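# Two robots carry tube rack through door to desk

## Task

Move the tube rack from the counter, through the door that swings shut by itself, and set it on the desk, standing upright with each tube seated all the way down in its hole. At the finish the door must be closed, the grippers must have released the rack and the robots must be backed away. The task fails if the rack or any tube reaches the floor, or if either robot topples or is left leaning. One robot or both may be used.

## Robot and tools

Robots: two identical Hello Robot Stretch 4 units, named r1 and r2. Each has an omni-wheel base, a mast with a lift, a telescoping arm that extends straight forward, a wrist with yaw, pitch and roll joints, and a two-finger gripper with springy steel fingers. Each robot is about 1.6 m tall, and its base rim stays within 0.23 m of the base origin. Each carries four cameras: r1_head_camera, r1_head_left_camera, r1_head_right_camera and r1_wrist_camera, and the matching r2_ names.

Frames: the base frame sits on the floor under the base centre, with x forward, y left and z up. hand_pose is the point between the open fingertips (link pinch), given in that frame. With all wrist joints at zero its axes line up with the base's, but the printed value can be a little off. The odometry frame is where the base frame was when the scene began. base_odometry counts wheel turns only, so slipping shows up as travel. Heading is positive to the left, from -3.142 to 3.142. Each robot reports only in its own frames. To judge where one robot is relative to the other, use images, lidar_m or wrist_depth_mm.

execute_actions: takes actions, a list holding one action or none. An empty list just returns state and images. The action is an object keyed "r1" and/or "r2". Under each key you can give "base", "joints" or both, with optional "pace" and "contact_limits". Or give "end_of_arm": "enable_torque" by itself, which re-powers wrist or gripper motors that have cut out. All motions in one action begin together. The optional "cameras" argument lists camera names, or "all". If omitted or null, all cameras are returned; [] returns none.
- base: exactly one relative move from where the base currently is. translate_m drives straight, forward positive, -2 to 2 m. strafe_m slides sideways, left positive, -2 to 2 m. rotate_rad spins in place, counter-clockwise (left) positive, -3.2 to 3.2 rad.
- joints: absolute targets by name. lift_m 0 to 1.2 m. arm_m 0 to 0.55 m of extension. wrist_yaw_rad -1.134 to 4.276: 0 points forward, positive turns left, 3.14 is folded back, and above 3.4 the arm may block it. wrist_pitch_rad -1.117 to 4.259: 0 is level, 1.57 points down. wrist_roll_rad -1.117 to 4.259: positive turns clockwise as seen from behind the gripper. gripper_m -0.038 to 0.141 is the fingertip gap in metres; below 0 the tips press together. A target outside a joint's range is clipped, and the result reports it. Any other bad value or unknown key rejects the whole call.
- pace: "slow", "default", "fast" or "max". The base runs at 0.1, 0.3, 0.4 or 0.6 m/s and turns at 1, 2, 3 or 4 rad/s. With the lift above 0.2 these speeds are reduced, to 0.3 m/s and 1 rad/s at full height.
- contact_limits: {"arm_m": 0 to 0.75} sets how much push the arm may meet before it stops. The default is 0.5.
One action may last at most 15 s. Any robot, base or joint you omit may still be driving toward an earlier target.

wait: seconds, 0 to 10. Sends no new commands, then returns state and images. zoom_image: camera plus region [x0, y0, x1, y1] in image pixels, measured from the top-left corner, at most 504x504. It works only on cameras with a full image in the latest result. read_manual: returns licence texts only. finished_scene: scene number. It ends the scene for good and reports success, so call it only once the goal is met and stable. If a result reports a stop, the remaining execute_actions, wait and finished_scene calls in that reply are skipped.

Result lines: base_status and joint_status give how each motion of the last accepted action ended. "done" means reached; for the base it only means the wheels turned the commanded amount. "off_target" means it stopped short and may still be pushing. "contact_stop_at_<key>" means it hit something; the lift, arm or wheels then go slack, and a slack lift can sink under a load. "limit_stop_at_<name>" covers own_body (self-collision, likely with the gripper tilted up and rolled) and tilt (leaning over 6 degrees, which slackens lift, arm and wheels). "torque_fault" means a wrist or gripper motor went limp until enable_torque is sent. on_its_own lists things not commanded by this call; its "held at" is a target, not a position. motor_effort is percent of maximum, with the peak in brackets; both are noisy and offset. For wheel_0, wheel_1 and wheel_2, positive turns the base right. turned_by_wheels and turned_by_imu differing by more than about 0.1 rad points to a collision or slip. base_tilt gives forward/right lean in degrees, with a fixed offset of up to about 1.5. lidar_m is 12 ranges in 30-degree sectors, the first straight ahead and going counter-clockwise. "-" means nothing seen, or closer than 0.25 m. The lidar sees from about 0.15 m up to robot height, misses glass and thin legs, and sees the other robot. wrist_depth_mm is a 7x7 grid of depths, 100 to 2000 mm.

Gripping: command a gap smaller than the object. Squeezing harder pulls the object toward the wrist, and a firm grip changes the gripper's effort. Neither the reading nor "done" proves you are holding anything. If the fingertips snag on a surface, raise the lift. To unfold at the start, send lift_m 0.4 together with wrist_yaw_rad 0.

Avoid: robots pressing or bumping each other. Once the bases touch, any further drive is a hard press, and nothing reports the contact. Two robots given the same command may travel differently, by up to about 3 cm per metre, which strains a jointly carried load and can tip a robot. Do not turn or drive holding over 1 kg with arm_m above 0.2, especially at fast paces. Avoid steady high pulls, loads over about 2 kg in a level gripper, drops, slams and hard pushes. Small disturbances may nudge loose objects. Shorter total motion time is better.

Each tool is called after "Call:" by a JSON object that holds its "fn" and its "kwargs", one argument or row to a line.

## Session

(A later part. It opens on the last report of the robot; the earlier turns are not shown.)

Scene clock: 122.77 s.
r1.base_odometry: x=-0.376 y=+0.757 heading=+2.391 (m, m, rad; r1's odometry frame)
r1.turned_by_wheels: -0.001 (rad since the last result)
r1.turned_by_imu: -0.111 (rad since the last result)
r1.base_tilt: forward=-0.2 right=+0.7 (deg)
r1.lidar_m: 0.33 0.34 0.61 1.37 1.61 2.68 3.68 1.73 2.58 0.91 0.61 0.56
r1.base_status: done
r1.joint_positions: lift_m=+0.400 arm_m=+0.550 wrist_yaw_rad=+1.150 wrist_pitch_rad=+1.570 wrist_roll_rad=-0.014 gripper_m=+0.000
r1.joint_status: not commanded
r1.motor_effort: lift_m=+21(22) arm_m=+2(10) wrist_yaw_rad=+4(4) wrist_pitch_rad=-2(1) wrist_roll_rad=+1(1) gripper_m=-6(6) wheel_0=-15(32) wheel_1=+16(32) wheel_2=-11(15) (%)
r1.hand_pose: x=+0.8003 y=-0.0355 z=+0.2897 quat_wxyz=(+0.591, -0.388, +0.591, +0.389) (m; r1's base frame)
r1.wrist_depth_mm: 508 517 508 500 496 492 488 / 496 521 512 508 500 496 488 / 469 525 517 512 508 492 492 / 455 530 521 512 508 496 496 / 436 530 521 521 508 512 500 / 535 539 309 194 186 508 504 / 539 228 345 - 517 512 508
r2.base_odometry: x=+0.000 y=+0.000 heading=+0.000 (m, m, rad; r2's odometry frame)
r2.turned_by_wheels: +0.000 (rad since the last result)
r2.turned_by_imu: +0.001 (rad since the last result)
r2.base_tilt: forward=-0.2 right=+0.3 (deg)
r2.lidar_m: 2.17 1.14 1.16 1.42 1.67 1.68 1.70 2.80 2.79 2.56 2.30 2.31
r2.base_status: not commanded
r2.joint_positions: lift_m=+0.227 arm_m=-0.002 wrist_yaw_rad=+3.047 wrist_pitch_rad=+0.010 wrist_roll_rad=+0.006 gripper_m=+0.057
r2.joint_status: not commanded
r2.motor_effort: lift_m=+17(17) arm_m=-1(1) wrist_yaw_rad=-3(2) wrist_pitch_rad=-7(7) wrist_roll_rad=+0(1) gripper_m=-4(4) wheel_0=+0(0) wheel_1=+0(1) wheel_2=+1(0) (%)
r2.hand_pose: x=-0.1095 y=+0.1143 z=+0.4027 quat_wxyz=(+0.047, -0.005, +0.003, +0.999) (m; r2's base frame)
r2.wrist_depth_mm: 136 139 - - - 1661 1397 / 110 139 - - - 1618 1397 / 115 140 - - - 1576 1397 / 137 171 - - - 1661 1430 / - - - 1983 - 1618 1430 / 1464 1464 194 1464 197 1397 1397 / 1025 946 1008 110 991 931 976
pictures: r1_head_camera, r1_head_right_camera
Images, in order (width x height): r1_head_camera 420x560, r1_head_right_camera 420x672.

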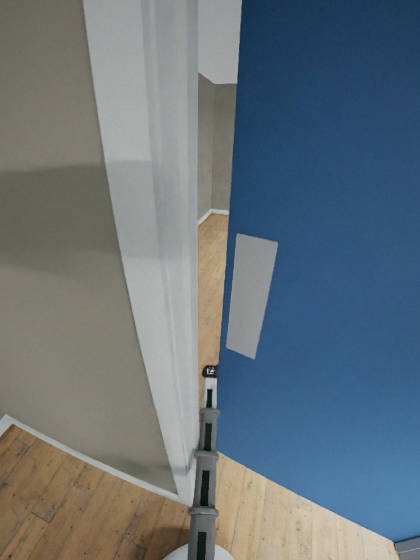

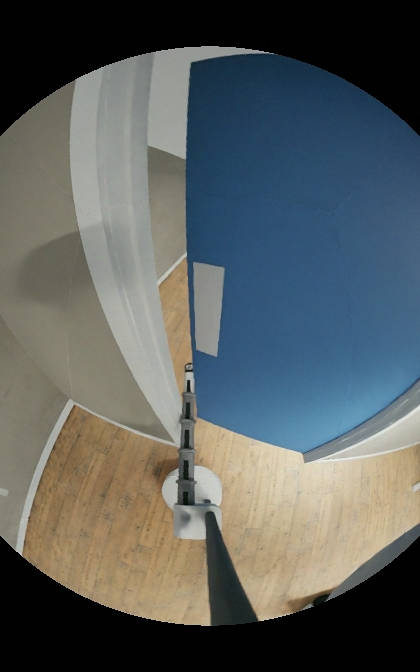

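Call:
{"fn": "execute_actions", "kwargs": {
  "actions": [
    {"r1":{"base":{"strafe_m":0.25}},"r2":{"base":{"rotate_rad":2.5},"joints":{"wrist_yaw_rad":3.14,"lift_m":0.2},"pace":"fast"}}
  ],
  "cameras": []
}}

Call:
{"fn": "execute_actions", "kwargs": {
  "actions": [
    {"r1":{"joints":{"arm_m":0.2},"pace":"slow"},"r2":{"base":{"translate_m":0.7},"pace":"fast"}}
  ],
  "cameras": ["r1_head_camera","r2_head_camera","r2_head_left_camera"]
}}

Scene clock: 126.93 s.
r1.base_odometry: x=-0.409 y=+0.731 heading=+2.369 (m, m, rad; r1's odometry frame)
r1.turned_by_wheels: -0.022 (rad since the last result)
r1.turned_by_imu: +0.035 (rad since the last result)
r1.base_tilt: forward=-0.1 right=+0.7 (deg)
r1.lidar_m: 0.32 0.34 0.64 1.40 1.65 2.92 3.66 1.72 2.54 0.87 0.57 0.54
r1.base_status: strafe_m contact_stop (by the wheels' count: +0.042 of +0.250)
r1.joint_positions: lift_m=+0.400 arm_m=+0.550 wrist_yaw_rad=+1.150 wrist_pitch_rad=+1.570 wrist_roll_rad=-0.014 gripper_m=+0.000
r1.joint_status: not commanded
r1.on_its_own: the wheels are slack since a contact_stop
r1.motor_effort: lift_m=+21(22) arm_m=+2(3) wrist_yaw_rad=+5(3) wrist_pitch_rad=-1(2) wrist_roll_rad=+2(2) gripper_m=-8(7) wheel_0=+0(36) wheel_1=+0(31) wheel_2=+0(5) (%)
r1.hand_pose: x=+0.8003 y=-0.0355 z=+0.2897 quat_wxyz=(+0.591, -0.388, +0.591, +0.389) (m; r1's base frame)
r1.wrist_depth_mm: 484 517 512 504 500 484 488 / 473 517 512 504 500 492 488 / 459 517 521 508 500 500 500 / 442 525 525 512 504 504 496 / 430 535 525 512 508 508 496 / 544 539 320 193 187 508 508 / 539 241 379 - 517 508 508
r2.base_odometry: x=+0.000 y=+0.000 heading=+2.500 (m, m, rad; r2's odometry frame)
r2.turned_by_wheels: +2.500 (rad since the last result)
r2.turned_by_imu: +2.561 (rad since the last result)
r2.base_tilt: forward=-0.2 right=+0.2 (deg)
r2.lidar_m: 1.66 1.69 2.79 2.78 2.69 2.31 2.31 2.32 1.16 1.15 1.36 1.69
r2.base_status: done
r2.joint_positions: lift_m=+0.200 arm_m=-0.002 wrist_yaw_rad=+3.140 wrist_pitch_rad=+0.010 wrist_roll_rad=+0.006 gripper_m=+0.057
r2.joint_status: all done
r2.motor_effort: lift_m=+14(16) arm_m=-1(1) wrist_yaw_rad=+0(2) wrist_pitch_rad=-7(7) wrist_roll_rad=-1(1) gripper_m=-5(7) wheel_0=-2(7) wheel_1=-3(9) wheel_2=+0(13) (%)
r2.hand_pose: x=-0.1189 y=+0.0880 z=+0.3757 quat_wxyz=(+0.001, -0.005, +0.003, +1.000) (m; r2's base frame)
r2.wrist_depth_mm: - 135 - - - - - / - 122 162 - - - - / - 127 171 - - - - / 137 138 - - - - - / 1983 - - - - - - / 1308 1397 195 1397 198 1336 1308 / 891 891 976 110 946 878 917
pictures: none
No camera images: the call's "cameras" was empty. Leave "cameras" out to get every camera's image.

not run: a stop came earlier in this reply.

Call:
{"fn": "execute_actions", "kwargs": {
  "actions": [
    {"r2":{"base":{"translate_m":0.8},"pace":"fast"}}
  ],
  "cameras": ["r2_head_camera","r2_head_left_camera"]
}}

Scene clock: 130.93 s.
r1.base_odometry: x=-0.409 y=+0.731 heading=+2.369 (m, m, rad; r1's odometry frame)
r1.turned_by_wheels: +0.000 (rad since the last result)
r1.turned_by_imu: -0.002 (rad since the last result)
r1.base_tilt: forward=-0.1 right=+0.6 (deg)
r1.lidar_m: 0.34 0.35 0.66 1.40 1.62 2.87 3.66 1.07 1.09 0.86 0.58 0.53
r1.base_status: not commanded
r1.joint_positions: lift_m=+0.400 arm_m=+0.550 wrist_yaw_rad=+1.150 wrist_pitch_rad=+1.570 wrist_roll_rad=-0.014 gripper_m=+0.000
r1.joint_status: not commanded
r1.on_its_own: the wheels are slack since a contact_stop
r1.motor_effort: lift_m=+21(21) arm_m=+2(2) wrist_yaw_rad=+4(4) wrist_pitch_rad=-3(1) wrist_roll_rad=+2(1) gripper_m=-5(5) wheel_0=+0(0) wheel_1=+0(0) wheel_2=+0(0) (%)
r1.hand_pose: x=+0.8003 y=-0.0355 z=+0.2897 quat_wxyz=(+0.591, -0.388, +0.591, +0.389) (m; r1's base frame)
r1.wrist_depth_mm: 488 517 504 504 500 488 484 / 473 521 512 508 500 492 492 / 455 521 517 512 504 496 496 / 439 525 521 517 508 504 492 / 427 525 525 517 517 508 500 / 535 539 319 194 187 512 508 / 544 240 377 - 512 512 508
r2.base_odometry: x=-0.641 y=+0.479 heading=+2.500 (m, m, rad; r2's odometry frame)
r2.turned_by_wheels: +0.000 (rad since the last result)
r2.turned_by_imu: -0.001 (rad since the last result)
r2.base_tilt: forward=-0.3 right=+0.3 (deg)
r2.lidar_m: 0.90 1.12 1.07 2.58 2.96 3.09 3.08 1.61 1.37 1.36 1.06 0.90
r2.base_status: done
r2.joint_positions: lift_m=+0.200 arm_m=-0.002 wrist_yaw_rad=+3.140 wrist_pitch_rad=+0.010 wrist_roll_rad=+0.006 gripper_m=+0.057
r2.joint_status: not commanded
r2.motor_effort: lift_m=+15(15) arm_m=-1(1) wrist_yaw_rad=-1(1) wrist_pitch_rad=-7(7) wrist_roll_rad=-1(1) gripper_m=-5(3) wheel_0=+2(9) wheel_1=+3(8) wheel_2=+2(9) (%)
r2.hand_pose: x=-0.1189 y=+0.0880 z=+0.3757 quat_wxyz=(+0.001, -0.005, +0.003, +1.000) (m; r2's base frame)
r2.wrist_depth_mm: - 135 - - - - - / - 122 161 - - - - / - 127 171 - - - - / 138 137 - - - - - / 1983 - - - - - - / 1255 1397 195 1397 198 1308 1336 / 891 891 946 110 904 854 917
pictures: r2_head_camera, r2_head_left_camera
Images, in order (width x height): r2_head_camera 420x560, r2_head_left_camera 420x672.

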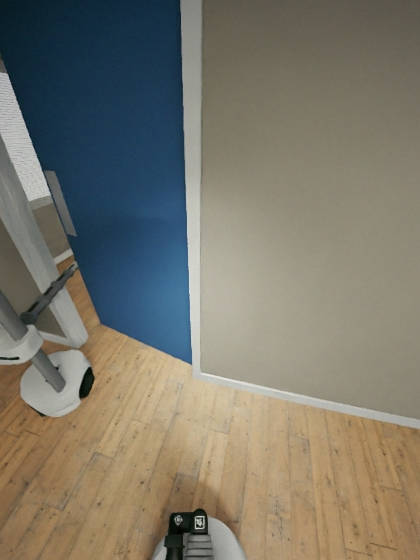

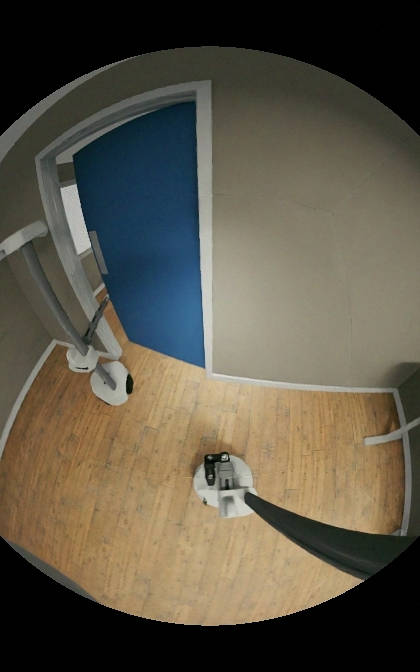

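Call:
{"fn": "execute_actions", "kwargs": {
  "actions": [
    {"r2":{"base":{"translate_m":0.45}}}
  ],
  "cameras": []
}}

Call:
{"fn": "execute_actions", "kwargs": {
  "actions": [
    {"r2":{"base":{"strafe_m":0.4}}}
  ],
  "cameras": ["r2_head_camera","r2_head_left_camera"]
}}

Scene clock: 138.50 s.
r1.base_odometry: x=-0.409 y=+0.731 heading=+2.369 (m, m, rad; r1's odometry frame)
r1.turned_by_wheels: +0.000 (rad since the last result)
r1.turned_by_imu: -0.002 (rad since the last result)
r1.base_tilt: forward=-0.1 right=+0.6 (deg)
r1.lidar_m: 0.33 0.35 0.65 1.40 1.65 2.90 3.66 3.00 0.83 0.83 0.58 0.53
r1.base_status: not commanded
r1.joint_positions: lift_m=+0.400 arm_m=+0.550 wrist_yaw_rad=+1.150 wrist_pitch_rad=+1.570 wrist_roll_rad=-0.014 gripper_m=+0.000
r1.joint_status: not commanded
r1.on_its_own: the wheels are slack since a contact_stop
r1.motor_effort: lift_m=+21(21) arm_m=+2(3) wrist_yaw_rad=+3(4) wrist_pitch_rad=-2(1) wrist_roll_rad=+1(0) gripper_m=-7(9) wheel_0=+0(0) wheel_1=+0(0) wheel_2=+0(0) (%)
r1.hand_pose: x=+0.8003 y=-0.0355 z=+0.2897 quat_wxyz=(+0.591, -0.388, +0.591, +0.389) (m; r1's base frame)
r1.wrist_depth_mm: 488 517 508 504 496 488 484 / 477 517 517 508 504 496 484 / 455 521 512 508 504 500 496 / 445 521 521 517 504 504 500 / 427 530 521 512 512 512 504 / 539 535 322 194 187 508 508 / 544 241 379 - 525 512 504
r2.base_odometry: x=-1.002 y=+0.748 heading=+2.500 (m, m, rad; r2's odometry frame)
r2.turned_by_wheels: +0.000 (rad since the last result)
r2.turned_by_imu: +0.001 (rad since the last result)
r2.base_tilt: forward=-0.2 right=+0.3 (deg)
r2.lidar_m: 0.46 0.68 0.84 0.87 2.84 3.51 3.51 1.74 1.48 0.99 0.56 0.45
r2.base_status: done
r2.joint_positions: lift_m=+0.200 arm_m=-0.002 wrist_yaw_rad=+3.140 wrist_pitch_rad=+0.010 wrist_roll_rad=+0.006 gripper_m=+0.057
r2.joint_status: not commanded
r2.motor_effort: lift_m=+14(15) arm_m=-1(1) wrist_yaw_rad=-1(2) wrist_pitch_rad=-7(7) wrist_roll_rad=+0(0) gripper_m=-3(4) wheel_0=+1(5) wheel_1=+2(6) wheel_2=+0(10) (%)
r2.hand_pose: x=-0.1189 y=+0.0880 z=+0.3757 quat_wxyz=(+0.001, -0.005, +0.003, +1.000) (m; r2's base frame)
r2.wrist_depth_mm: - 136 - - - - - / - 123 162 - - - - / - 127 171 - - - - / 138 138 - - - - - / 1808 - - - - - - / 1281 1397 195 1366 198 1336 1336 / 904 891 931 110 931 866 904
pictures: none
No camera images: the call's "cameras" was empty. Leave "cameras" out to get every camera's image.

Scene clock: 141.17 s.
r1.base_odometry: x=-0.409 y=+0.731 heading=+2.369 (m, m, rad; r1's odometry frame)
r1.turned_by_wheels: +0.000 (rad since the last result)
r1.turned_by_imu: -0.001 (rad since the last result)
r1.base_tilt: forward=-0.1 right=+0.7 (deg)
r1.lidar_m: 0.34 0.35 0.66 1.40 1.64 2.89 3.67 0.55 0.49 0.84 0.57 0.54
r1.base_status: not commanded
r1.joint_positions: lift_m=+0.400 arm_m=+0.550 wrist_yaw_rad=+1.150 wrist_pitch_rad=+1.570 wrist_roll_rad=-0.014 gripper_m=+0.000
r1.joint_status: not commanded
r1.on_its_own: the wheels are slack since a contact_stop
r1.motor_effort: lift_m=+22(21) arm_m=+3(2) wrist_yaw_rad=+3(4) wrist_pitch_rad=-2(2) wrist_roll_rad=+2(1) gripper_m=-6(6) wheel_0=+0(0) wheel_1=+0(0) wheel_2=+0(0) (%)
r1.hand_pose: x=+0.8003 y=-0.0355 z=+0.2897 quat_wxyz=(+0.591, -0.388, +0.591, +0.389) (m; r1's base frame)
r1.wrist_depth_mm: 488 512 508 500 496 492 480 / 469 517 517 512 496 500 488 / 462 521 517 512 508 500 492 / 445 530 521 521 504 508 496 / 430 535 525 517 508 504 504 / 539 535 319 194 187 512 504 / 549 240 377 - 517 517 508
r2.base_odometry: x=-1.241 y=+0.427 heading=+2.500 (m, m, rad; r2's odometry frame)
r2.turned_by_wheels: +0.000 (rad since the last result)
r2.turned_by_imu: +0.001 (rad since the last result)
r2.base_tilt: forward=-0.2 right=+0.4 (deg)
r2.lidar_m: 0.66 0.56 0.49 2.08 2.41 3.43 3.41 2.20 1.85 1.19 0.67 0.59
r2.base_status: done
r2.joint_positions: lift_m=+0.200 arm_m=-0.002 wrist_yaw_rad=+3.140 wrist_pitch_rad=+0.010 wrist_roll_rad=+0.006 gripper_m=+0.057
r2.joint_status: not commanded
r2.motor_effort: lift_m=+14(14) arm_m=+0(1) wrist_yaw_rad=-2(1) wrist_pitch_rad=-7(7) wrist_roll_rad=-1(0) gripper_m=+0(6) wheel_0=-1(13) wheel_1=+2(12) wheel_2=-1(2) (%)
r2.hand_pose: x=-0.1189 y=+0.0880 z=+0.3757 quat_wxyz=(+0.001, -0.005, +0.003, +1.000) (m; r2's base frame)
r2.wrist_depth_mm: - 135 - - - - - / - 122 162 - - - - / - 127 171 - - - - / 137 138 - - - - - / 1921 - - - - - - / 1255 1397 195 1336 198 1366 1308 / 917 891 931 110 946 878 904
pictures: r2_head_camera, r2_head_left_camera
Images, in order (width x height): r2_head_camera 420x560, r2_head_left_camera 420x672.

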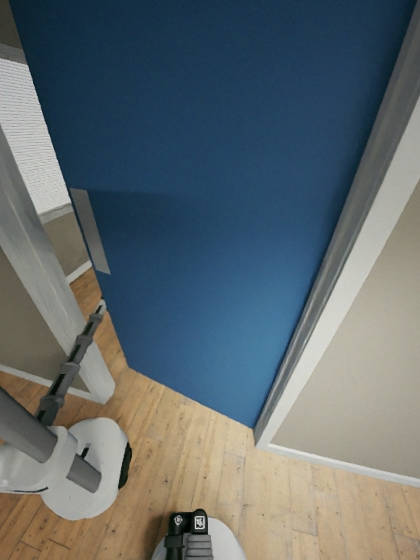

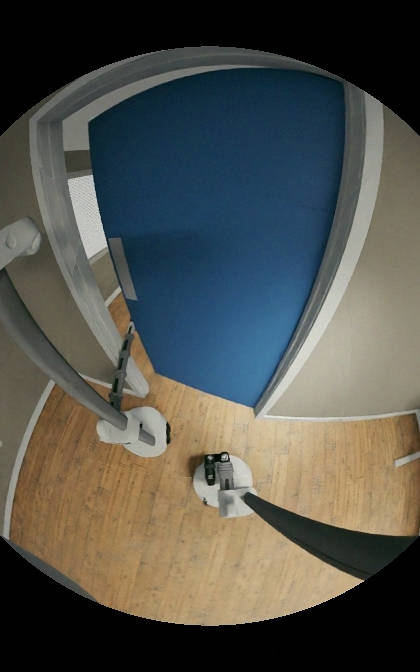

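Call:
{"fn": "execute_actions", "kwargs": {
  "actions": [
    {"r2":{"base":{"translate_m":0.2},"pace":"slow"}}
  ],
  "cameras": []
}}

Call:
{"fn": "execute_actions", "kwargs": {
  "actions": [
    {"r2":{"joints":{"arm_m":0.55},"contact_limits":{"arm_m":0.75},"pace":"slow"}}
  ],
  "cameras": ["r2_head_camera","r1_head_camera"]
}}

Scene clock: 146.33 s.
r1.base_odometry: x=-0.409 y=+0.731 heading=+2.369 (m, m, rad; r1's odometry frame)
r1.turned_by_wheels: +0.000 (rad since the last result)
r1.turned_by_imu: -0.002 (rad since the last result)
r1.base_tilt: forward=-0.2 right=+0.6 (deg)
r1.lidar_m: 0.34 0.35 0.66 1.41 1.67 2.89 3.65 3.01 0.37 0.42 0.57 0.54
r1.base_status: not commanded
r1.joint_positions: lift_m=+0.400 arm_m=+0.550 wrist_yaw_rad=+1.150 wrist_pitch_rad=+1.570 wrist_roll_rad=-0.014 gripper_m=+0.000
r1.joint_status: not commanded
r1.on_its_own: the wheels are slack since a contact_stop
r1.motor_effort: lift_m=+21(21) arm_m=+3(2) wrist_yaw_rad=+4(4) wrist_pitch_rad=-1(3) wrist_roll_rad=+0(0) gripper_m=-4(6) wheel_0=+0(0) wheel_1=+0(0) wheel_2=+0(0) (%)
r1.hand_pose: x=+0.8003 y=-0.0355 z=+0.2897 quat_wxyz=(+0.591, -0.388, +0.591, +0.389) (m; r1's base frame)
r1.wrist_depth_mm: 484 517 508 504 500 488 484 / 473 521 508 504 500 496 488 / 459 525 512 512 508 496 496 / 442 525 517 512 508 500 500 / 430 525 521 512 508 504 504 / 544 530 319 194 187 508 504 / 554 240 377 - 521 512 512
r2.base_odometry: x=-1.401 y=+0.547 heading=+2.501 (m, m, rad; r2's odometry frame)
r2.turned_by_wheels: +0.000 (rad since the last result)
r2.turned_by_imu: +0.001 (rad since the last result)
r2.base_tilt: forward=-0.3 right=+0.4 (deg)
r2.lidar_m: 0.47 0.64 0.41 0.41 2.35 3.61 3.62 2.24 1.94 0.79 0.41 0.45
r2.base_status: done
r2.joint_positions: lift_m=+0.200 arm_m=-0.002 wrist_yaw_rad=+3.140 wrist_pitch_rad=+0.010 wrist_roll_rad=+0.006 gripper_m=+0.057
r2.joint_status: not commanded
r2.motor_effort: lift_m=+15(14) arm_m=-1(1) wrist_yaw_rad=-2(1) wrist_pitch_rad=-7(7) wrist_roll_rad=-1(0) gripper_m=-3(4) wheel_0=+3(10) wheel_1=+3(6) wheel_2=-1(6) (%)
r2.hand_pose: x=-0.1189 y=+0.0880 z=+0.3757 quat_wxyz=(+0.001, -0.005, +0.003, +1.000) (m; r2's base frame)
r2.wrist_depth_mm: - 135 - - - - - / - 122 162 - - - - / - 127 171 - - - - / 137 137 - - - - - / 1983 - - - - - - / 1281 1397 194 1366 198 1336 1336 / 904 891 946 110 931 866 931
pictures: none
No camera images: the call's "cameras" was empty. Leave "cameras" out to get every camera's image.

Scene clock: 151.10 s.
r1.base_odometry: x=-0.409 y=+0.731 heading=+2.369 (m, m, rad; r1's odometry frame)
r1.turned_by_wheels: +0.000 (rad since the last result)
r1.turned_by_imu: -0.002 (rad since the last result)
r1.base_tilt: forward=-0.1 right=+0.7 (deg)
r1.lidar_m: 0.34 0.35 0.64 1.39 1.64 2.89 3.67 3.00 0.37 0.41 0.45 0.53
r1.base_status: not commanded
r1.joint_positions: lift_m=+0.400 arm_m=+0.550 wrist_yaw_rad=+1.150 wrist_pitch_rad=+1.570 wrist_roll_rad=-0.014 gripper_m=+0.000
r1.joint_status: not commanded
r1.on_its_own: the wheels are slack since a contact_stop
r1.motor_effort: lift_m=+21(22) arm_m=+2(2) wrist_yaw_rad=+3(3) wrist_pitch_rad=-1(1) wrist_roll_rad=+0(0) gripper_m=-6(6) wheel_0=+0(0) wheel_1=+0(0) wheel_2=+0(0) (%)
r1.hand_pose: x=+0.8003 y=-0.0355 z=+0.2897 quat_wxyz=(+0.591, -0.388, +0.591, +0.389) (m; r1's base frame)
r1.wrist_depth_mm: 480 512 508 500 496 496 488 / 477 517 512 504 504 488 488 / 462 521 517 508 504 496 488 / 442 530 521 512 504 500 496 / 427 525 521 512 508 504 492 / 539 530 320 193 187 508 504 / 544 241 377 - 517 512 504
r2.base_odometry: x=-1.401 y=+0.547 heading=+2.501 (m, m, rad; r2's odometry frame)
r2.turned_by_wheels: +0.000 (rad since the last result)
r2.turned_by_imu: +0.036 (rad since the last result)
r2.base_tilt: forward=-0.1 right=+0.4 (deg)
r2.lidar_m: 0.51 0.69 0.38 0.41 2.38 3.63 3.62 2.24 1.94 0.77 0.44 0.48
r2.base_status: not commanded
r2.joint_positions: lift_m=+0.200 arm_m=+0.373 wrist_yaw_rad=+3.140 wrist_pitch_rad=+0.010 wrist_roll_rad=+0.006 gripper_m=+0.057
r2.joint_status: arm_m contact_stop (moved +0.374 of +0.552)
joint sent to its limit — the command would take r2.arm_m past its upper limit, so that joint was sent only as far as its limit.
r2.on_its_own: arm_m is slack since a contact_stop (your +0.550 is given up)
r2.motor_effort: lift_m=+15(15) arm_m=+0(27) wrist_yaw_rad=-1(2) wrist_pitch_rad=-8(8) wrist_roll_rad=+0(0) gripper_m=-8(5) wheel_0=+5(23) wheel_1=+4(15) wheel_2=-1(11) (%)
r2.contact_limits: arm_m 0.75
r2.hand_pose: x=+0.2553 y=+0.0879 z=+0.3757 quat_wxyz=(+0.001, -0.005, +0.003, +1.000) (m; r2's base frame)
r2.wrist_depth_mm: - - - - - - - / - 147 580 - - - - / - 144 213 - - - - / - 208 394 - - - - / - - - - - - - / 1397 1430 195 1366 197 1366 1336 / 946 449 477 110 842 866 931
pictures: r1_head_camera, r2_head_camera
Images, in order (width x height): r1_head_camera 420x560, r2_head_camera 420x560.

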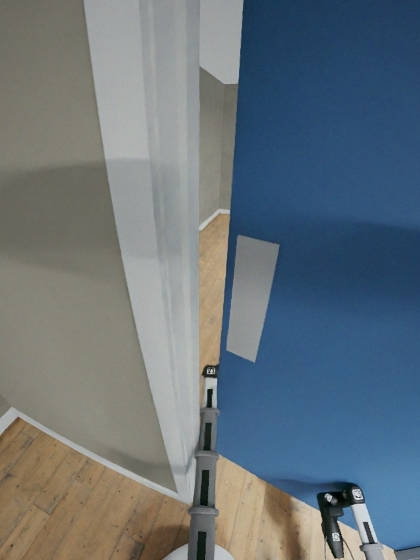

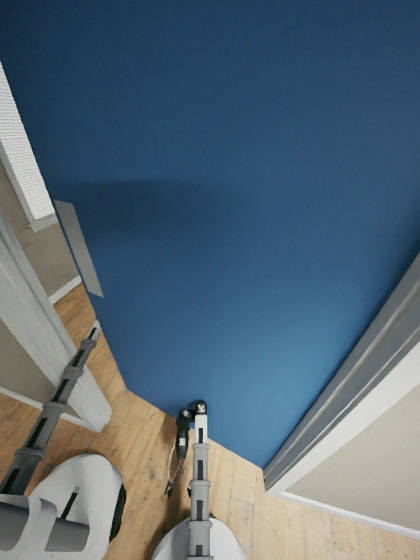

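Call:
{"fn": "execute_actions", "kwargs": {
  "actions": [
    {"r2":{"base":{"rotate_rad":0.35},"joints":{"arm_m":0.3},"pace":"slow"}}
  ],
  "cameras": []
}}

Call:
{"fn": "execute_actions", "kwargs": {
  "actions": [
    {"r2":{"joints":{"arm_m":0.55},"contact_limits":{"arm_m":0.75},"pace":"default"}}
  ],
  "cameras": ["r2_head_camera","r1_head_camera"]
}}

Scene clock: 157.70 s.
r1.base_odometry: x=-0.409 y=+0.731 heading=+2.369 (m, m, rad; r1's odometry frame)
r1.turned_by_wheels: +0.000 (rad since the last result)
r1.turned_by_imu: -0.002 (rad since the last result)
r1.base_tilt: forward=-0.1 right=+0.6 (deg)
r1.lidar_m: 0.34 0.35 0.68 1.40 1.65 2.90 3.65 2.97 0.40 0.32 0.32 0.53
r1.base_status: not commanded
r1.joint_positions: lift_m=+0.400 arm_m=+0.550 wrist_yaw_rad=+1.150 wrist_pitch_rad=+1.570 wrist_roll_rad=-0.014 gripper_m=+0.000
r1.joint_status: not commanded
r1.on_its_own: the wheels are slack since a contact_stop
r1.motor_effort: lift_m=+22(21) arm_m=+2(3) wrist_yaw_rad=+4(5) wrist_pitch_rad=-1(3) wrist_roll_rad=+1(0) gripper_m=-7(6) wheel_0=+0(0) wheel_1=+0(0) wheel_2=+0(0) (%)
r1.hand_pose: x=+0.8003 y=-0.0355 z=+0.2897 quat_wxyz=(+0.591, -0.388, +0.591, +0.389) (m; r1's base frame)
r1.wrist_depth_mm: 484 517 504 500 500 492 488 / 473 517 508 508 500 496 488 / 459 517 517 508 500 496 492 / 442 521 521 512 504 504 496 / 427 525 525 521 508 504 504 / 544 535 322 193 187 508 500 / 554 242 377 - 517 512 512
r2.base_odometry: x=-1.401 y=+0.547 heading=+2.850 (m, m, rad; r2's odometry frame)
r2.turned_by_wheels: +0.349 (rad since the last result)
r2.turned_by_imu: +0.359 (rad since the last result)
r2.base_tilt: forward=-0.2 right=+0.3 (deg)
r2.lidar_m: 0.58 0.42 0.40 2.19 3.23 3.59 3.56 1.96 1.11 0.50 0.44 0.48
r2.base_status: done
r2.joint_positions: lift_m=+0.200 arm_m=+0.301 wrist_yaw_rad=+3.140 wrist_pitch_rad=+0.010 wrist_roll_rad=+0.006 gripper_m=+0.057
r2.joint_status: all done
r2.motor_effort: lift_m=+15(15) arm_m=-4(5) wrist_yaw_rad=-2(1) wrist_pitch_rad=-8(7) wrist_roll_rad=+0(0) gripper_m=-1(4) wheel_0=-3(10) wheel_1=-4(7) wheel_2=-3(5) (%)
r2.hand_pose: x=+0.1833 y=+0.0879 z=+0.3757 quat_wxyz=(+0.001, -0.005, +0.003, +1.000) (m; r2's base frame)
r2.wrist_depth_mm: - 484 - - - - - / - 131 496 - - - - / 109 144 260 - - - - / - 170 442 - - - - / - 1983 - - - - - / 1366 1182 194 1366 198 1336 1336 / 946 445 477 110 946 878 931
pictures: none
No camera images: the call's "cameras" was empty. Leave "cameras" out to get every camera's image.

Scene clock: 159.57 s.
r1.base_odometry: x=-0.409 y=+0.731 heading=+2.369 (m, m, rad; r1's odometry frame)
r1.turned_by_wheels: +0.000 (rad since the last result)
r1.turned_by_imu: -0.001 (rad since the last result)
r1.base_tilt: forward=-0.2 right=+0.7 (deg)
r1.lidar_m: 0.34 0.36 0.66 1.40 1.65 2.91 3.67 2.99 0.39 0.42 0.32 0.38
r1.base_status: not commanded
r1.joint_positions: lift_m=+0.400 arm_m=+0.550 wrist_yaw_rad=+1.150 wrist_pitch_rad=+1.570 wrist_roll_rad=-0.014 gripper_m=+0.000
r1.joint_status: not commanded
r1.on_its_own: the wheels are slack since a contact_stop
r1.motor_effort: lift_m=+21(21) arm_m=+2(2) wrist_yaw_rad=+4(4) wrist_pitch_rad=-3(0) wrist_roll_rad=+1(0) gripper_m=-5(9) wheel_0=+0(0) wheel_1=+0(0) wheel_2=+0(0) (%)
r1.hand_pose: x=+0.8003 y=-0.0355 z=+0.2897 quat_wxyz=(+0.591, -0.388, +0.591, +0.389) (m; r1's base frame)
r1.wrist_depth_mm: 484 508 517 508 496 492 488 / 473 517 512 500 504 496 484 / 455 521 517 508 504 504 496 / 442 521 521 517 504 504 492 / 430 530 521 508 512 508 496 / 544 539 320 193 187 504 508 / 544 240 382 - 521 508 508
r2.base_odometry: x=-1.401 y=+0.547 heading=+2.852 (m, m, rad; r2's odometry frame)
r2.turned_by_wheels: +0.002 (rad since the last result)
r2.turned_by_imu: +0.003 (rad since the last result)
r2.base_tilt: forward=-0.2 right=+0.4 (deg)
r2.lidar_m: 0.58 0.42 0.40 2.18 3.27 3.61 3.55 1.96 1.06 0.48 0.46 0.47
r2.base_status: not commanded
r2.joint_positions: lift_m=+0.200 arm_m=+0.547 wrist_yaw_rad=+3.140 wrist_pitch_rad=+0.010 wrist_roll_rad=+0.006 gripper_m=+0.057
r2.joint_status: all done
joint sent to its limit — the command would take r2.arm_m past its upper limit, so that joint was sent only as far as its limit.
r2.motor_effort: lift_m=+15(15) arm_m=+9(9) wrist_yaw_rad=+2(1) wrist_pitch_rad=-7(7) wrist_roll_rad=-1(1) gripper_m=-4(2) wheel_0=+10(10) wheel_1=+3(4) wheel_2=-1(3) (%)
r2.contact_limits: arm_m 0.75
r2.hand_pose: x=+0.4294 y=+0.0879 z=+0.3757 quat_wxyz=(+0.001, -0.005, +0.003, +1.000) (m; r2's base frame)
r2.wrist_depth_mm: 110 - - - - - - / 105 113 - - - - - / 111 123 263 - - - - / 113 - 564 - - - - / - - - - - - - / 1397 1397 194 691 198 1336 1336 / 960 492 477 110 878 854 917
pictures: r1_head_camera, r2_head_camera
Images, in order (width x height): r1_head_camera 420x560, r2_head_camera 420x560.

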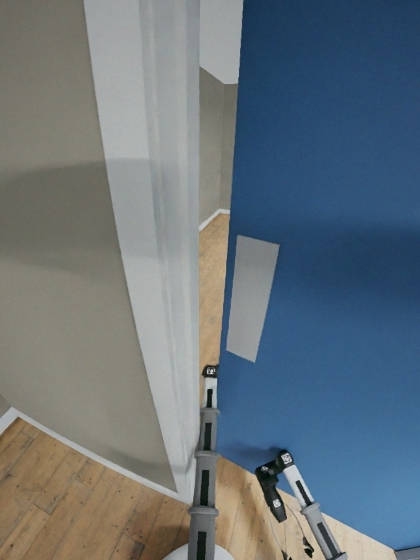

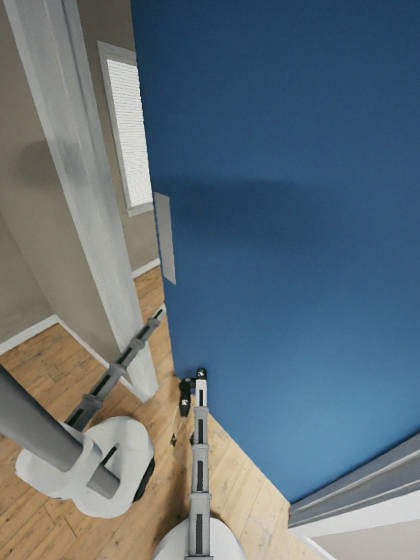

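Call:
{"fn": "execute_actions", "kwargs": {
  "actions": [
    {"r2":{"base":{"translate_m":0.09},"joints":{"arm_m":0.55},"contact_limits":{"arm_m":0.75},"pace":"slow"}}
  ],
  "cameras": ["r2_head_camera"]
}}

Scene clock: 162.33 s.
r1.base_odometry: x=-0.409 y=+0.731 heading=+2.370 (m, m, rad; r1's odometry frame)
r1.turned_by_wheels: +0.000 (rad since the last result)
r1.turned_by_imu: -0.001 (rad since the last result)
r1.base_tilt: forward=-0.2 right=+0.7 (deg)
r1.lidar_m: 0.34 0.33 0.67 1.39 1.65 2.90 3.66 2.99 0.36 0.39 0.30 0.38
r1.base_status: not commanded
r1.joint_positions: lift_m=+0.400 arm_m=+0.550 wrist_yaw_rad=+1.150 wrist_pitch_rad=+1.570 wrist_roll_rad=-0.014 gripper_m=+0.000
r1.joint_status: not commanded
r1.on_its_own: the wheels are slack since a contact_stop
r1.motor_effort: lift_m=+21(21) arm_m=+2(2) wrist_yaw_rad=+4(5) wrist_pitch_rad=+0(4) wrist_roll_rad=+1(0) gripper_m=-9(7) wheel_0=+0(0) wheel_1=+0(0) wheel_2=+0(0) (%)
r1.hand_pose: x=+0.8003 y=-0.0355 z=+0.2897 quat_wxyz=(+0.591, -0.388, +0.591, +0.389) (m; r1's base frame)
r1.wrist_depth_mm: 484 521 512 504 492 492 488 / 477 525 512 508 500 496 488 / 455 521 517 512 504 496 496 / 445 525 521 512 508 504 500 / 427 530 525 521 512 512 504 / 539 535 317 194 187 512 508 / 544 241 382 - 521 512 512
r2.base_odometry: x=-1.427 y=+0.550 heading=+2.892 (m, m, rad; r2's odometry frame)
r2.turned_by_wheels: +0.040 (rad since the last result)
r2.turned_by_imu: +0.042 (rad since the last result)
r2.base_tilt: forward=-0.1 right=+0.4 (deg)
r2.lidar_m: 0.60 0.39 0.37 2.21 3.40 3.61 3.44 1.97 0.93 0.42 0.45 0.47
r2.base_status: translate_m contact_stop (by the wheels' count: +0.026 of +0.090)
r2.joint_positions: lift_m=+0.200 arm_m=+0.548 wrist_yaw_rad=+3.140 wrist_pitch_rad=+0.010 wrist_roll_rad=+0.006 gripper_m=+0.057
r2.joint_status: all done
joint sent to its limit — the command would take r2.arm_m past its upper limit, so that joint was sent only as far as its limit.
r2.on_its_own: the wheels are slack since a contact_stop
r2.motor_effort: lift_m=+15(15) arm_m=+4(8) wrist_yaw_rad=+1(0) wrist_pitch_rad=-8(7) wrist_roll_rad=+0(0) gripper_m=-6(1) wheel_0=+0(37) wheel_1=+0(23) wheel_2=+0(4) (%)
r2.contact_limits: arm_m 0.75
r2.hand_pose: x=+0.4302 y=+0.0880 z=+0.3757 quat_wxyz=(+0.001, -0.005, +0.003, +1.000) (m; r2's base frame)
r2.wrist_depth_mm: 110 - - - - - - / 105 113 - - - - - / 111 123 263 - - - - / 113 - 559 - - - - / - - - - - - - / 1366 1397 195 699 197 1336 1229 / 931 488 480 110 891 866 866
pictures: r2_head_camera
Images, in order (width x height): r2_head_camera 420x560.

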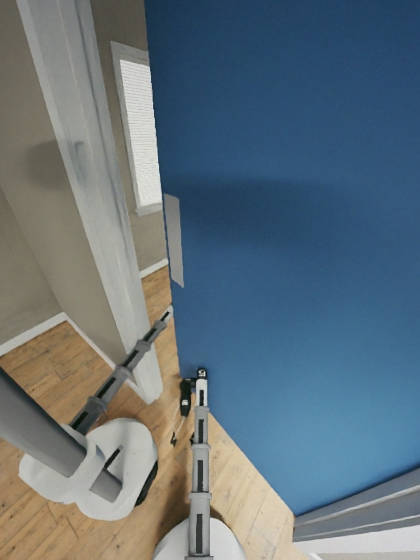

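Call:
{"fn": "execute_actions", "kwargs": {
  "actions": [
    {"r1":{"base":{"translate_m":-0.01},"joints":{"arm_m":0.1},"contact_limits":{"arm_m":0.75},"pace":"slow"},"r2":{"base":{"rotate_rad":-0.2},"joints":{"arm_m":0.35},"pace":"slow"}}
  ],
  "cameras": ["r2_head_camera","r1_head_camera"]
}}

Scene clock: 167.23 s.
r1.base_odometry: x=-0.402 y=+0.725 heading=+2.367 (m, m, rad; r1's odometry frame)
r1.turned_by_wheels: -0.002 (rad since the last result)
r1.turned_by_imu: +0.065 (rad since the last result)
r1.base_tilt: forward=+0.4 right=+1.0 (deg)
r1.lidar_m: 0.35 0.36 0.74 1.44 1.76 3.39 3.67 0.49 0.35 0.30 0.27 0.50
r1.base_status: done
r1.joint_positions: lift_m=+0.401 arm_m=+0.484 wrist_yaw_rad=+1.150 wrist_pitch_rad=+1.570 wrist_roll_rad=-0.014 gripper_m=+0.000
r1.joint_status: arm_m contact_stop (moved -0.065 of -0.450)
r1.on_its_own: arm_m is slack since a contact_stop (your +0.100 is given up)
r1.motor_effort: lift_m=+12(22) arm_m=+0(31) wrist_yaw_rad=+5(5) wrist_pitch_rad=-1(3) wrist_roll_rad=+1(1) gripper_m=-5(7) wheel_0=-29(36) wheel_1=+3(8) wheel_2=-2(31) (%)
r1.contact_limits: arm_m 0.75
r1.hand_pose: x=+0.7350 y=-0.0355 z=+0.2904 quat_wxyz=(+0.591, -0.388, +0.591, +0.389) (m; r1's base frame)
r1.wrist_depth_mm: 357 484 504 500 492 488 477 / 347 473 508 504 496 488 484 / 343 462 521 504 500 492 484 / 338 449 517 512 504 496 492 / 312 466 521 512 504 500 492 / 539 535 263 194 188 504 500 / 549 382 224 - 512 504 500
r2.base_odometry: x=-1.422 y=+0.532 heading=+2.860 (m, m, rad; r2's odometry frame)
r2.turned_by_wheels: -0.032 (rad since the last result)
r2.turned_by_imu: -0.030 (rad since the last result)
r2.base_tilt: forward=-0.2 right=+0.3 (deg)
r2.lidar_m: 0.57 0.35 0.34 2.17 3.23 3.61 3.58 2.00 1.06 0.48 0.45 0.49
r2.base_status: rotate_rad contact_stop (by the wheels' count: -0.032 of -0.200)
r2.joint_positions: lift_m=+0.200 arm_m=+0.351 wrist_yaw_rad=+3.140 wrist_pitch_rad=+0.010 wrist_roll_rad=+0.006 gripper_m=+0.057
r2.joint_status: all done
r2.on_its_own: the wheels are slack since a contact_stop
r2.motor_effort: lift_m=+14(15) arm_m=-4(5) wrist_yaw_rad=+0(3) wrist_pitch_rad=-8(7) wrist_roll_rad=+0(0) gripper_m=-4(1) wheel_0=+0(32) wheel_1=+0(27) wheel_2=+0(22) (%)
r2.hand_pose: x=+0.2333 y=+0.0879 z=+0.3757 quat_wxyz=(+0.001, -0.005, +0.003, +1.000) (m; r2's base frame)
r2.wrist_depth_mm: - - - - - - - / - 132 559 - - - - / 109 144 259 - - - - / - 180 382 - - - - / - - - - - - - / 1397 1397 195 1336 197 1366 1336 / 931 445 477 110 831 878 917
pictures: r1_head_camera, r2_head_camera
Images, in order (width x height): r1_head_camera 420x560, r2_head_camera 420x560.

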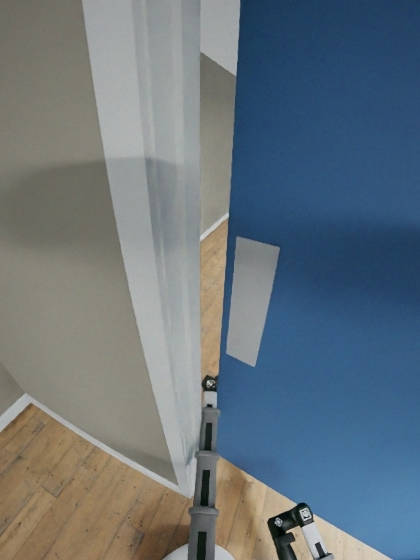

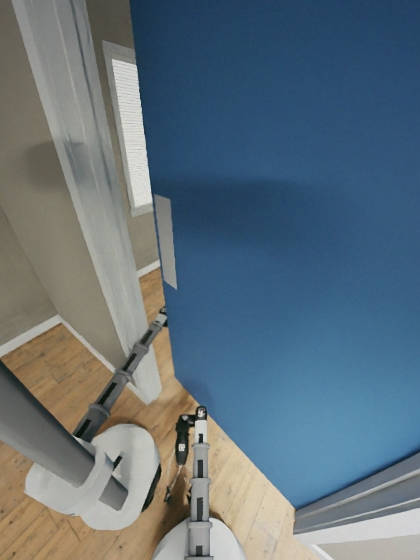

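Call:
{"fn": "execute_actions", "kwargs": {
  "actions": [
    {"r1":{"base":{"strafe_m":0.06},"joints":{"arm_m":0.49}},"r2":{"base":{"rotate_rad":-0.17},"joints":{"arm_m":0.3},"pace":"slow"}}
  ],
  "cameras": ["r2_head_camera"]
}}

Scene clock: 171.37 s.
r1.base_odometry: x=-0.405 y=+0.736 heading=+2.360 (m, m, rad; r1's odometry frame)
r1.turned_by_wheels: -0.008 (rad since the last result)
r1.turned_by_imu: +0.002 (rad since the last result)
r1.base_tilt: forward=-0.1 right=+0.7 (deg)
r1.lidar_m: 0.35 0.37 0.76 1.43 1.76 3.42 3.68 2.80 0.34 0.32 0.36 0.50
r1.base_status: strafe_m contact_stop (by the wheels' count: -0.005 of +0.060)
r1.joint_positions: lift_m=+0.400 arm_m=+0.489 wrist_yaw_rad=+1.150 wrist_pitch_rad=+1.570 wrist_roll_rad=-0.014 gripper_m=+0.000
r1.joint_status: all done
r1.on_its_own: the wheels are slack since a contact_stop
r1.motor_effort: lift_m=+24(24) arm_m=+4(4) wrist_yaw_rad=+4(4) wrist_pitch_rad=-2(1) wrist_roll_rad=+1(1) gripper_m=-7(7) wheel_0=+0(36) wheel_1=+0(1) wheel_2=+0(7) (%)
r1.hand_pose: x=+0.7400 y=-0.0355 z=+0.2895 quat_wxyz=(+0.591, -0.388, +0.591, +0.389) (m; r1's base frame)
r1.wrist_depth_mm: 370 508 508 504 492 492 480 / 362 496 512 508 500 496 488 / 359 488 517 512 504 500 496 / 351 469 525 517 504 500 488 / 324 508 521 508 512 504 500 / 535 539 265 193 187 500 500 / 549 211 249 - 521 517 512
r2.base_odometry: x=-1.422 y=+0.532 heading=+2.691 (m, m, rad; r2's odometry frame)
r2.turned_by_wheels: -0.169 (rad since the last result)
r2.turned_by_imu: -0.172 (rad since the last result)
r2.base_tilt: forward=-0.3 right=+0.3 (deg)
r2.lidar_m: 0.53 0.38 0.34 0.38 2.69 3.60 3.72 2.07 1.90 0.57 0.47 0.48
r2.base_status: done
r2.joint_positions: lift_m=+0.200 arm_m=+0.301 wrist_yaw_rad=+3.140 wrist_pitch_rad=+0.010 wrist_roll_rad=+0.006 gripper_m=+0.057
r2.joint_status: all done
r2.motor_effort: lift_m=+14(15) arm_m=-4(5) wrist_yaw_rad=-1(2) wrist_pitch_rad=-7(7) wrist_roll_rad=+0(0) gripper_m=-5(4) wheel_0=+4(7) wheel_1=+4(7) wheel_2=+2(5) (%)
r2.hand_pose: x=+0.1833 y=+0.0879 z=+0.3757 quat_wxyz=(+0.001, -0.005, +0.003, +1.000) (m; r2's base frame)
r2.wrist_depth_mm: - 459 - - - - - / - 131 504 - - - - / 109 144 259 - - - - / - 158 439 - - - - / - 1983 - - - - - / 1397 1182 194 1397 198 1336 1308 / 946 452 480 110 917 866 917
pictures: r2_head_camera
Images, in order (width x height): r2_head_camera 420x560.

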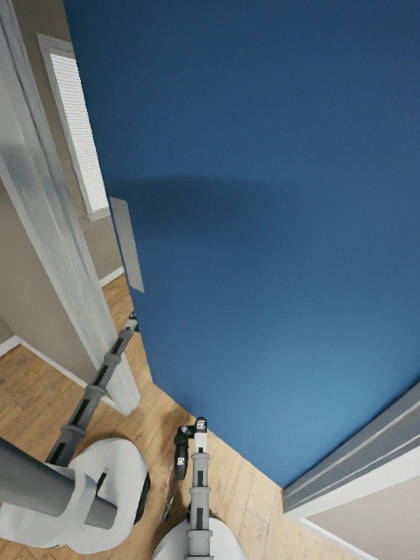

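Call:
{"fn": "execute_actions", "kwargs": {
  "actions": [
    {"r2":{"joints":{"arm_m":0.55},"contact_limits":{"arm_m":0.75},"pace":"default"}}
  ],
  "cameras": ["r2_head_camera"]
}}

Scene clock: 174.83 s.
r1.base_odometry: x=-0.405 y=+0.737 heading=+2.359 (m, m, rad; r1's odometry frame)
r1.turned_by_wheels: -0.001 (rad since the last result)
r1.turned_by_imu: -0.002 (rad since the last result)
r1.base_tilt: forward=-0.1 right=+0.7 (deg)
r1.lidar_m: 0.35 0.37 0.75 1.46 1.76 3.39 3.66 0.43 0.34 0.37 0.28 0.32
r1.base_status: not commanded
r1.joint_positions: lift_m=+0.400 arm_m=+0.489 wrist_yaw_rad=+1.150 wrist_pitch_rad=+1.570 wrist_roll_rad=-0.014 gripper_m=+0.000
r1.joint_status: not commanded
r1.on_its_own: the wheels are slack since a contact_stop
r1.motor_effort: lift_m=+24(24) arm_m=+4(4) wrist_yaw_rad=+5(4) wrist_pitch_rad=-2(1) wrist_roll_rad=+0(1) gripper_m=-7(4) wheel_0=+0(0) wheel_1=+0(0) wheel_2=+0(0) (%)
r1.hand_pose: x=+0.7400 y=-0.0355 z=+0.2895 quat_wxyz=(+0.591, -0.388, +0.591, +0.389) (m; r1's base frame)
r1.wrist_depth_mm: 370 508 508 500 496 492 484 / 368 500 512 508 504 496 488 / 359 492 512 508 508 496 496 / 355 466 517 517 508 504 500 / 327 525 525 517 508 508 504 / 539 535 249 195 187 512 500 / 549 539 205 - 517 512 508
r2.base_odometry: x=-1.422 y=+0.532 heading=+2.694 (m, m, rad; r2's odometry frame)
r2.turned_by_wheels: +0.003 (rad since the last result)
r2.turned_by_imu: +0.079 (rad since the last result)
r2.base_tilt: forward=-0.2 right=+0.3 (deg)
r2.lidar_m: 0.60 0.35 0.34 2.09 2.89 3.58 3.75 2.07 1.47 0.55 0.49 0.52
r2.base_status: not commanded
r2.joint_positions: lift_m=+0.200 arm_m=+0.546 wrist_yaw_rad=+3.140 wrist_pitch_rad=+0.010 wrist_roll_rad=+0.006 gripper_m=+0.057
r2.joint_status: all done
joint sent to its limit — the command would take r2.arm_m past its upper limit, so that joint was sent only as far as its limit.
r2.motor_effort: lift_m=+15(14) arm_m=+12(24) wrist_yaw_rad=-1(1) wrist_pitch_rad=-7(8) wrist_roll_rad=-1(1) gripper_m=-2(3) wheel_0=+28(35) wheel_1=+15(21) wheel_2=+3(3) (%)
r2.contact_limits: arm_m 0.75
r2.hand_pose: x=+0.4288 y=+0.0879 z=+0.3756 quat_wxyz=(+0.001, -0.005, +0.003, +1.000) (m; r2's base frame)
r2.wrist_depth_mm: 110 - - - - - 382 / 105 113 - - - - 392 / 111 124 263 - - - 394 / 113 - 715 - - - 397 / - - - - - - 394 / 1430 1397 195 691 197 1308 397 / 946 488 477 110 866 427 397
pictures: r2_head_camera
Images, in order (width x height): r2_head_camera 420x560.

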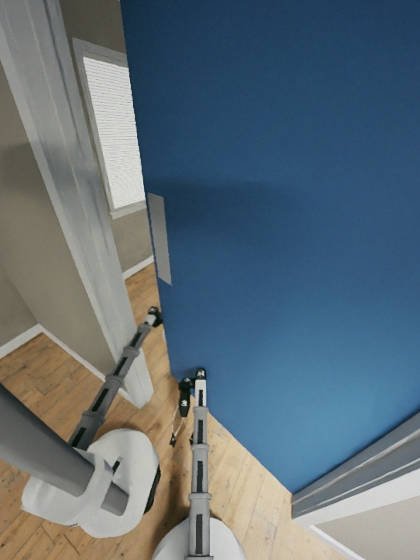

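r2 is now bearing the door. Retract r1's arm.

Call:
{"fn": "execute_actions", "kwargs": {
  "actions": [
    {"r1":{"base":{"translate_m":-0.005},"joints":{"arm_m":0.0},"contact_limits":{"arm_m":0.6}}}
  ],
  "cameras": ["r2_head_camera","r1_head_camera"]
}}

Scene clock: 176.63 s.
r1.base_odometry: x=-0.402 y=+0.733 heading=+2.360 (m, m, rad; r1's odometry frame)
r1.turned_by_wheels: +0.001 (rad since the last result)
r1.turned_by_imu: -0.006 (rad since the last result)
r1.base_tilt: forward=-0.1 right=+0.7 (deg)
r1.lidar_m: 0.37 0.35 0.76 1.45 1.76 3.38 3.69 0.42 0.33 0.37 0.28 0.35
r1.base_status: done
r1.joint_positions: lift_m=+0.400 arm_m=+0.458 wrist_yaw_rad=+1.154 wrist_pitch_rad=+1.570 wrist_roll_rad=-0.015 gripper_m=+0.000
r1.joint_status: arm_m contact_stop (moved -0.032 of -0.489)
r1.on_its_own: arm_m is slack since a contact_stop (your +0.000 is given up)
r1.motor_effort: lift_m=+23(24) arm_m=+0(25) wrist_yaw_rad=-9(36) wrist_pitch_rad=+0(27) wrist_roll_rad=+3(21) gripper_m=-7(7) wheel_0=+1(13) wheel_1=+2(7) wheel_2=+8(18) (%)
r1.contact_limits: arm_m 0.6
r1.hand_pose: x=+0.7087 y=-0.0351 z=+0.2896 quat_wxyz=(+0.590, -0.390, +0.589, +0.390) (m; r1's base frame)
r1.wrist_depth_mm: 322 439 508 504 504 496 484 / 319 430 512 508 504 492 492 / 319 433 517 512 504 500 492 / 309 439 521 512 508 500 496 / 283 462 525 442 512 500 500 / 539 535 211 194 187 508 508 / 549 544 174 - 517 508 508
r2.base_odometry: x=-1.422 y=+0.532 heading=+2.695 (m, m, rad; r2's odometry frame)
r2.turned_by_wheels: +0.001 (rad since the last result)
r2.turned_by_imu: +0.019 (rad since the last result)
r2.base_tilt: forward=-0.2 right=+0.4 (deg)
r2.lidar_m: 0.60 0.34 0.34 2.07 2.93 3.58 3.76 2.03 1.40 0.56 0.48 0.52
r2.base_status: not commanded
r2.joint_positions: lift_m=+0.200 arm_m=+0.546 wrist_yaw_rad=+3.140 wrist_pitch_rad=+0.010 wrist_roll_rad=+0.006 gripper_m=+0.057
r2.joint_status: not commanded
r2.motor_effort: lift_m=+15(15) arm_m=+12(12) wrist_yaw_rad=-1(1) wrist_pitch_rad=-8(8) wrist_roll_rad=-1(0) gripper_m=-4(3) wheel_0=+34(36) wheel_1=+18(21) wheel_2=+4(5) (%)
r2.hand_pose: x=+0.4288 y=+0.0879 z=+0.3756 quat_wxyz=(+0.001, -0.005, +0.003, +1.000) (m; r2's base frame)
r2.wrist_depth_mm: 110 - - - - - 382 / 105 113 - - - - - / 111 124 262 - - - - / 113 - 715 - - - - / - - - - - - 1863 / 1397 1397 195 691 198 1308 750 / 946 492 480 110 878 418 387
pictures: r1_head_camera, r2_head_camera
Images, in order (width x height): r1_head_camera 420x560, r2_head_camera 420x560.

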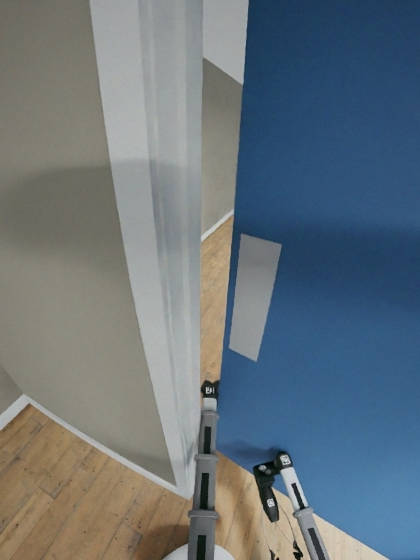

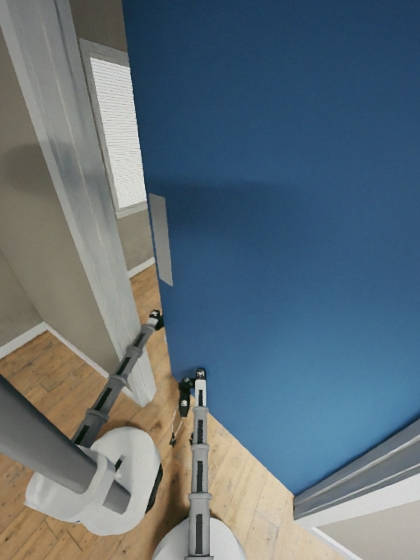

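Call:
{"fn": "execute_actions", "kwargs": {
  "actions": [],
  "cameras": ["r1_wrist_camera","r1_head_right_camera"]
}}

Scene clock: 178.73 s.
r1.base_odometry: x=-0.402 y=+0.733 heading=+2.360 (m, m, rad; r1's odometry frame)
r1.turned_by_wheels: +0.000 (rad since the last result)
r1.turned_by_imu: -0.001 (rad since the last result)
r1.base_tilt: forward=-0.1 right=+0.7 (deg)
r1.lidar_m: 0.36 0.38 0.78 1.43 1.75 3.41 3.65 0.44 0.32 0.34 0.28 0.35
r1.base_status: done
r1.joint_positions: lift_m=+0.400 arm_m=+0.458 wrist_yaw_rad=+1.154 wrist_pitch_rad=+1.570 wrist_roll_rad=-0.015 gripper_m=+0.000
r1.joint_status: arm_m contact_stop (moved -0.032 of -0.489)
r1.on_its_own: arm_m is slack since a contact_stop (your +0.000 is given up)
r1.motor_effort: lift_m=+23(24) arm_m=+0(25) wrist_yaw_rad=-10(36) wrist_pitch_rad=-1(27) wrist_roll_rad=+3(21) gripper_m=-5(7) wheel_0=+1(13) wheel_1=+2(7) wheel_2=+8(18) (%)
r1.contact_limits: arm_m 0.6
r1.hand_pose: x=+0.7087 y=-0.0351 z=+0.2896 quat_wxyz=(+0.590, -0.390, +0.589, +0.390) (m; r1's base frame)
r1.wrist_depth_mm: 322 439 508 504 496 492 484 / 320 439 512 512 500 496 492 / 315 436 521 508 504 496 492 / 306 439 521 521 508 496 496 / 283 462 530 439 508 508 504 / 544 535 211 194 188 508 504 / 549 539 173 - 517 512 504
r2.base_odometry: x=-1.422 y=+0.532 heading=+2.695 (m, m, rad; r2's odometry frame)
r2.turned_by_wheels: +0.000 (rad since the last result)
r2.turned_by_imu: +0.001 (rad since the last result)
r2.base_tilt: forward=-0.2 right=+0.2 (deg)
r2.lidar_m: 0.60 0.35 0.32 2.08 2.94 3.58 3.75 2.02 1.41 0.57 0.49 0.52
r2.base_status: not commanded
r2.joint_positions: lift_m=+0.200 arm_m=+0.546 wrist_yaw_rad=+3.140 wrist_pitch_rad=+0.010 wrist_roll_rad=+0.006 gripper_m=+0.057
r2.joint_status: not commanded
r2.motor_effort: lift_m=+15(15) arm_m=+12(12) wrist_yaw_rad=-2(1) wrist_pitch_rad=-7(8) wrist_roll_rad=+0(0) gripper_m=-4(3) wheel_0=+34(36) wheel_1=+17(21) wheel_2=+3(5) (%)
r2.hand_pose: x=+0.4288 y=+0.0879 z=+0.3756 quat_wxyz=(+0.001, -0.005, +0.003, +1.000) (m; r2's base frame)
r2.wrist_depth_mm: 110 - - - - - 379 / 105 112 - - - - - / 111 124 264 - - - - / 113 - 707 - - - - / - - - - - - 1808 / 1430 1366 195 691 197 1336 759 / 931 488 477 110 878 421 387
pictures: r1_head_right_camera, r1_wrist_camera
Images, in order (width x height): r1_head_right_camera 420x672, r1_wrist_camera 616x392.

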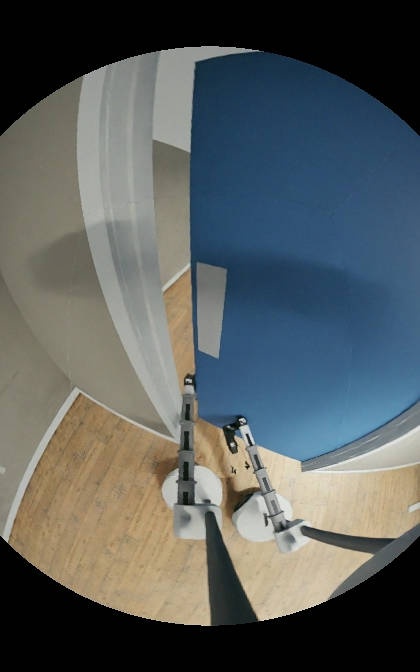

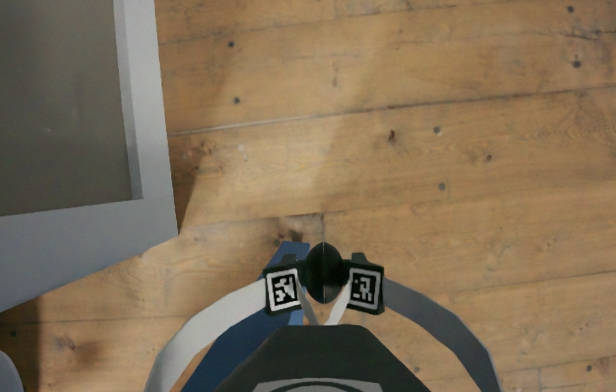

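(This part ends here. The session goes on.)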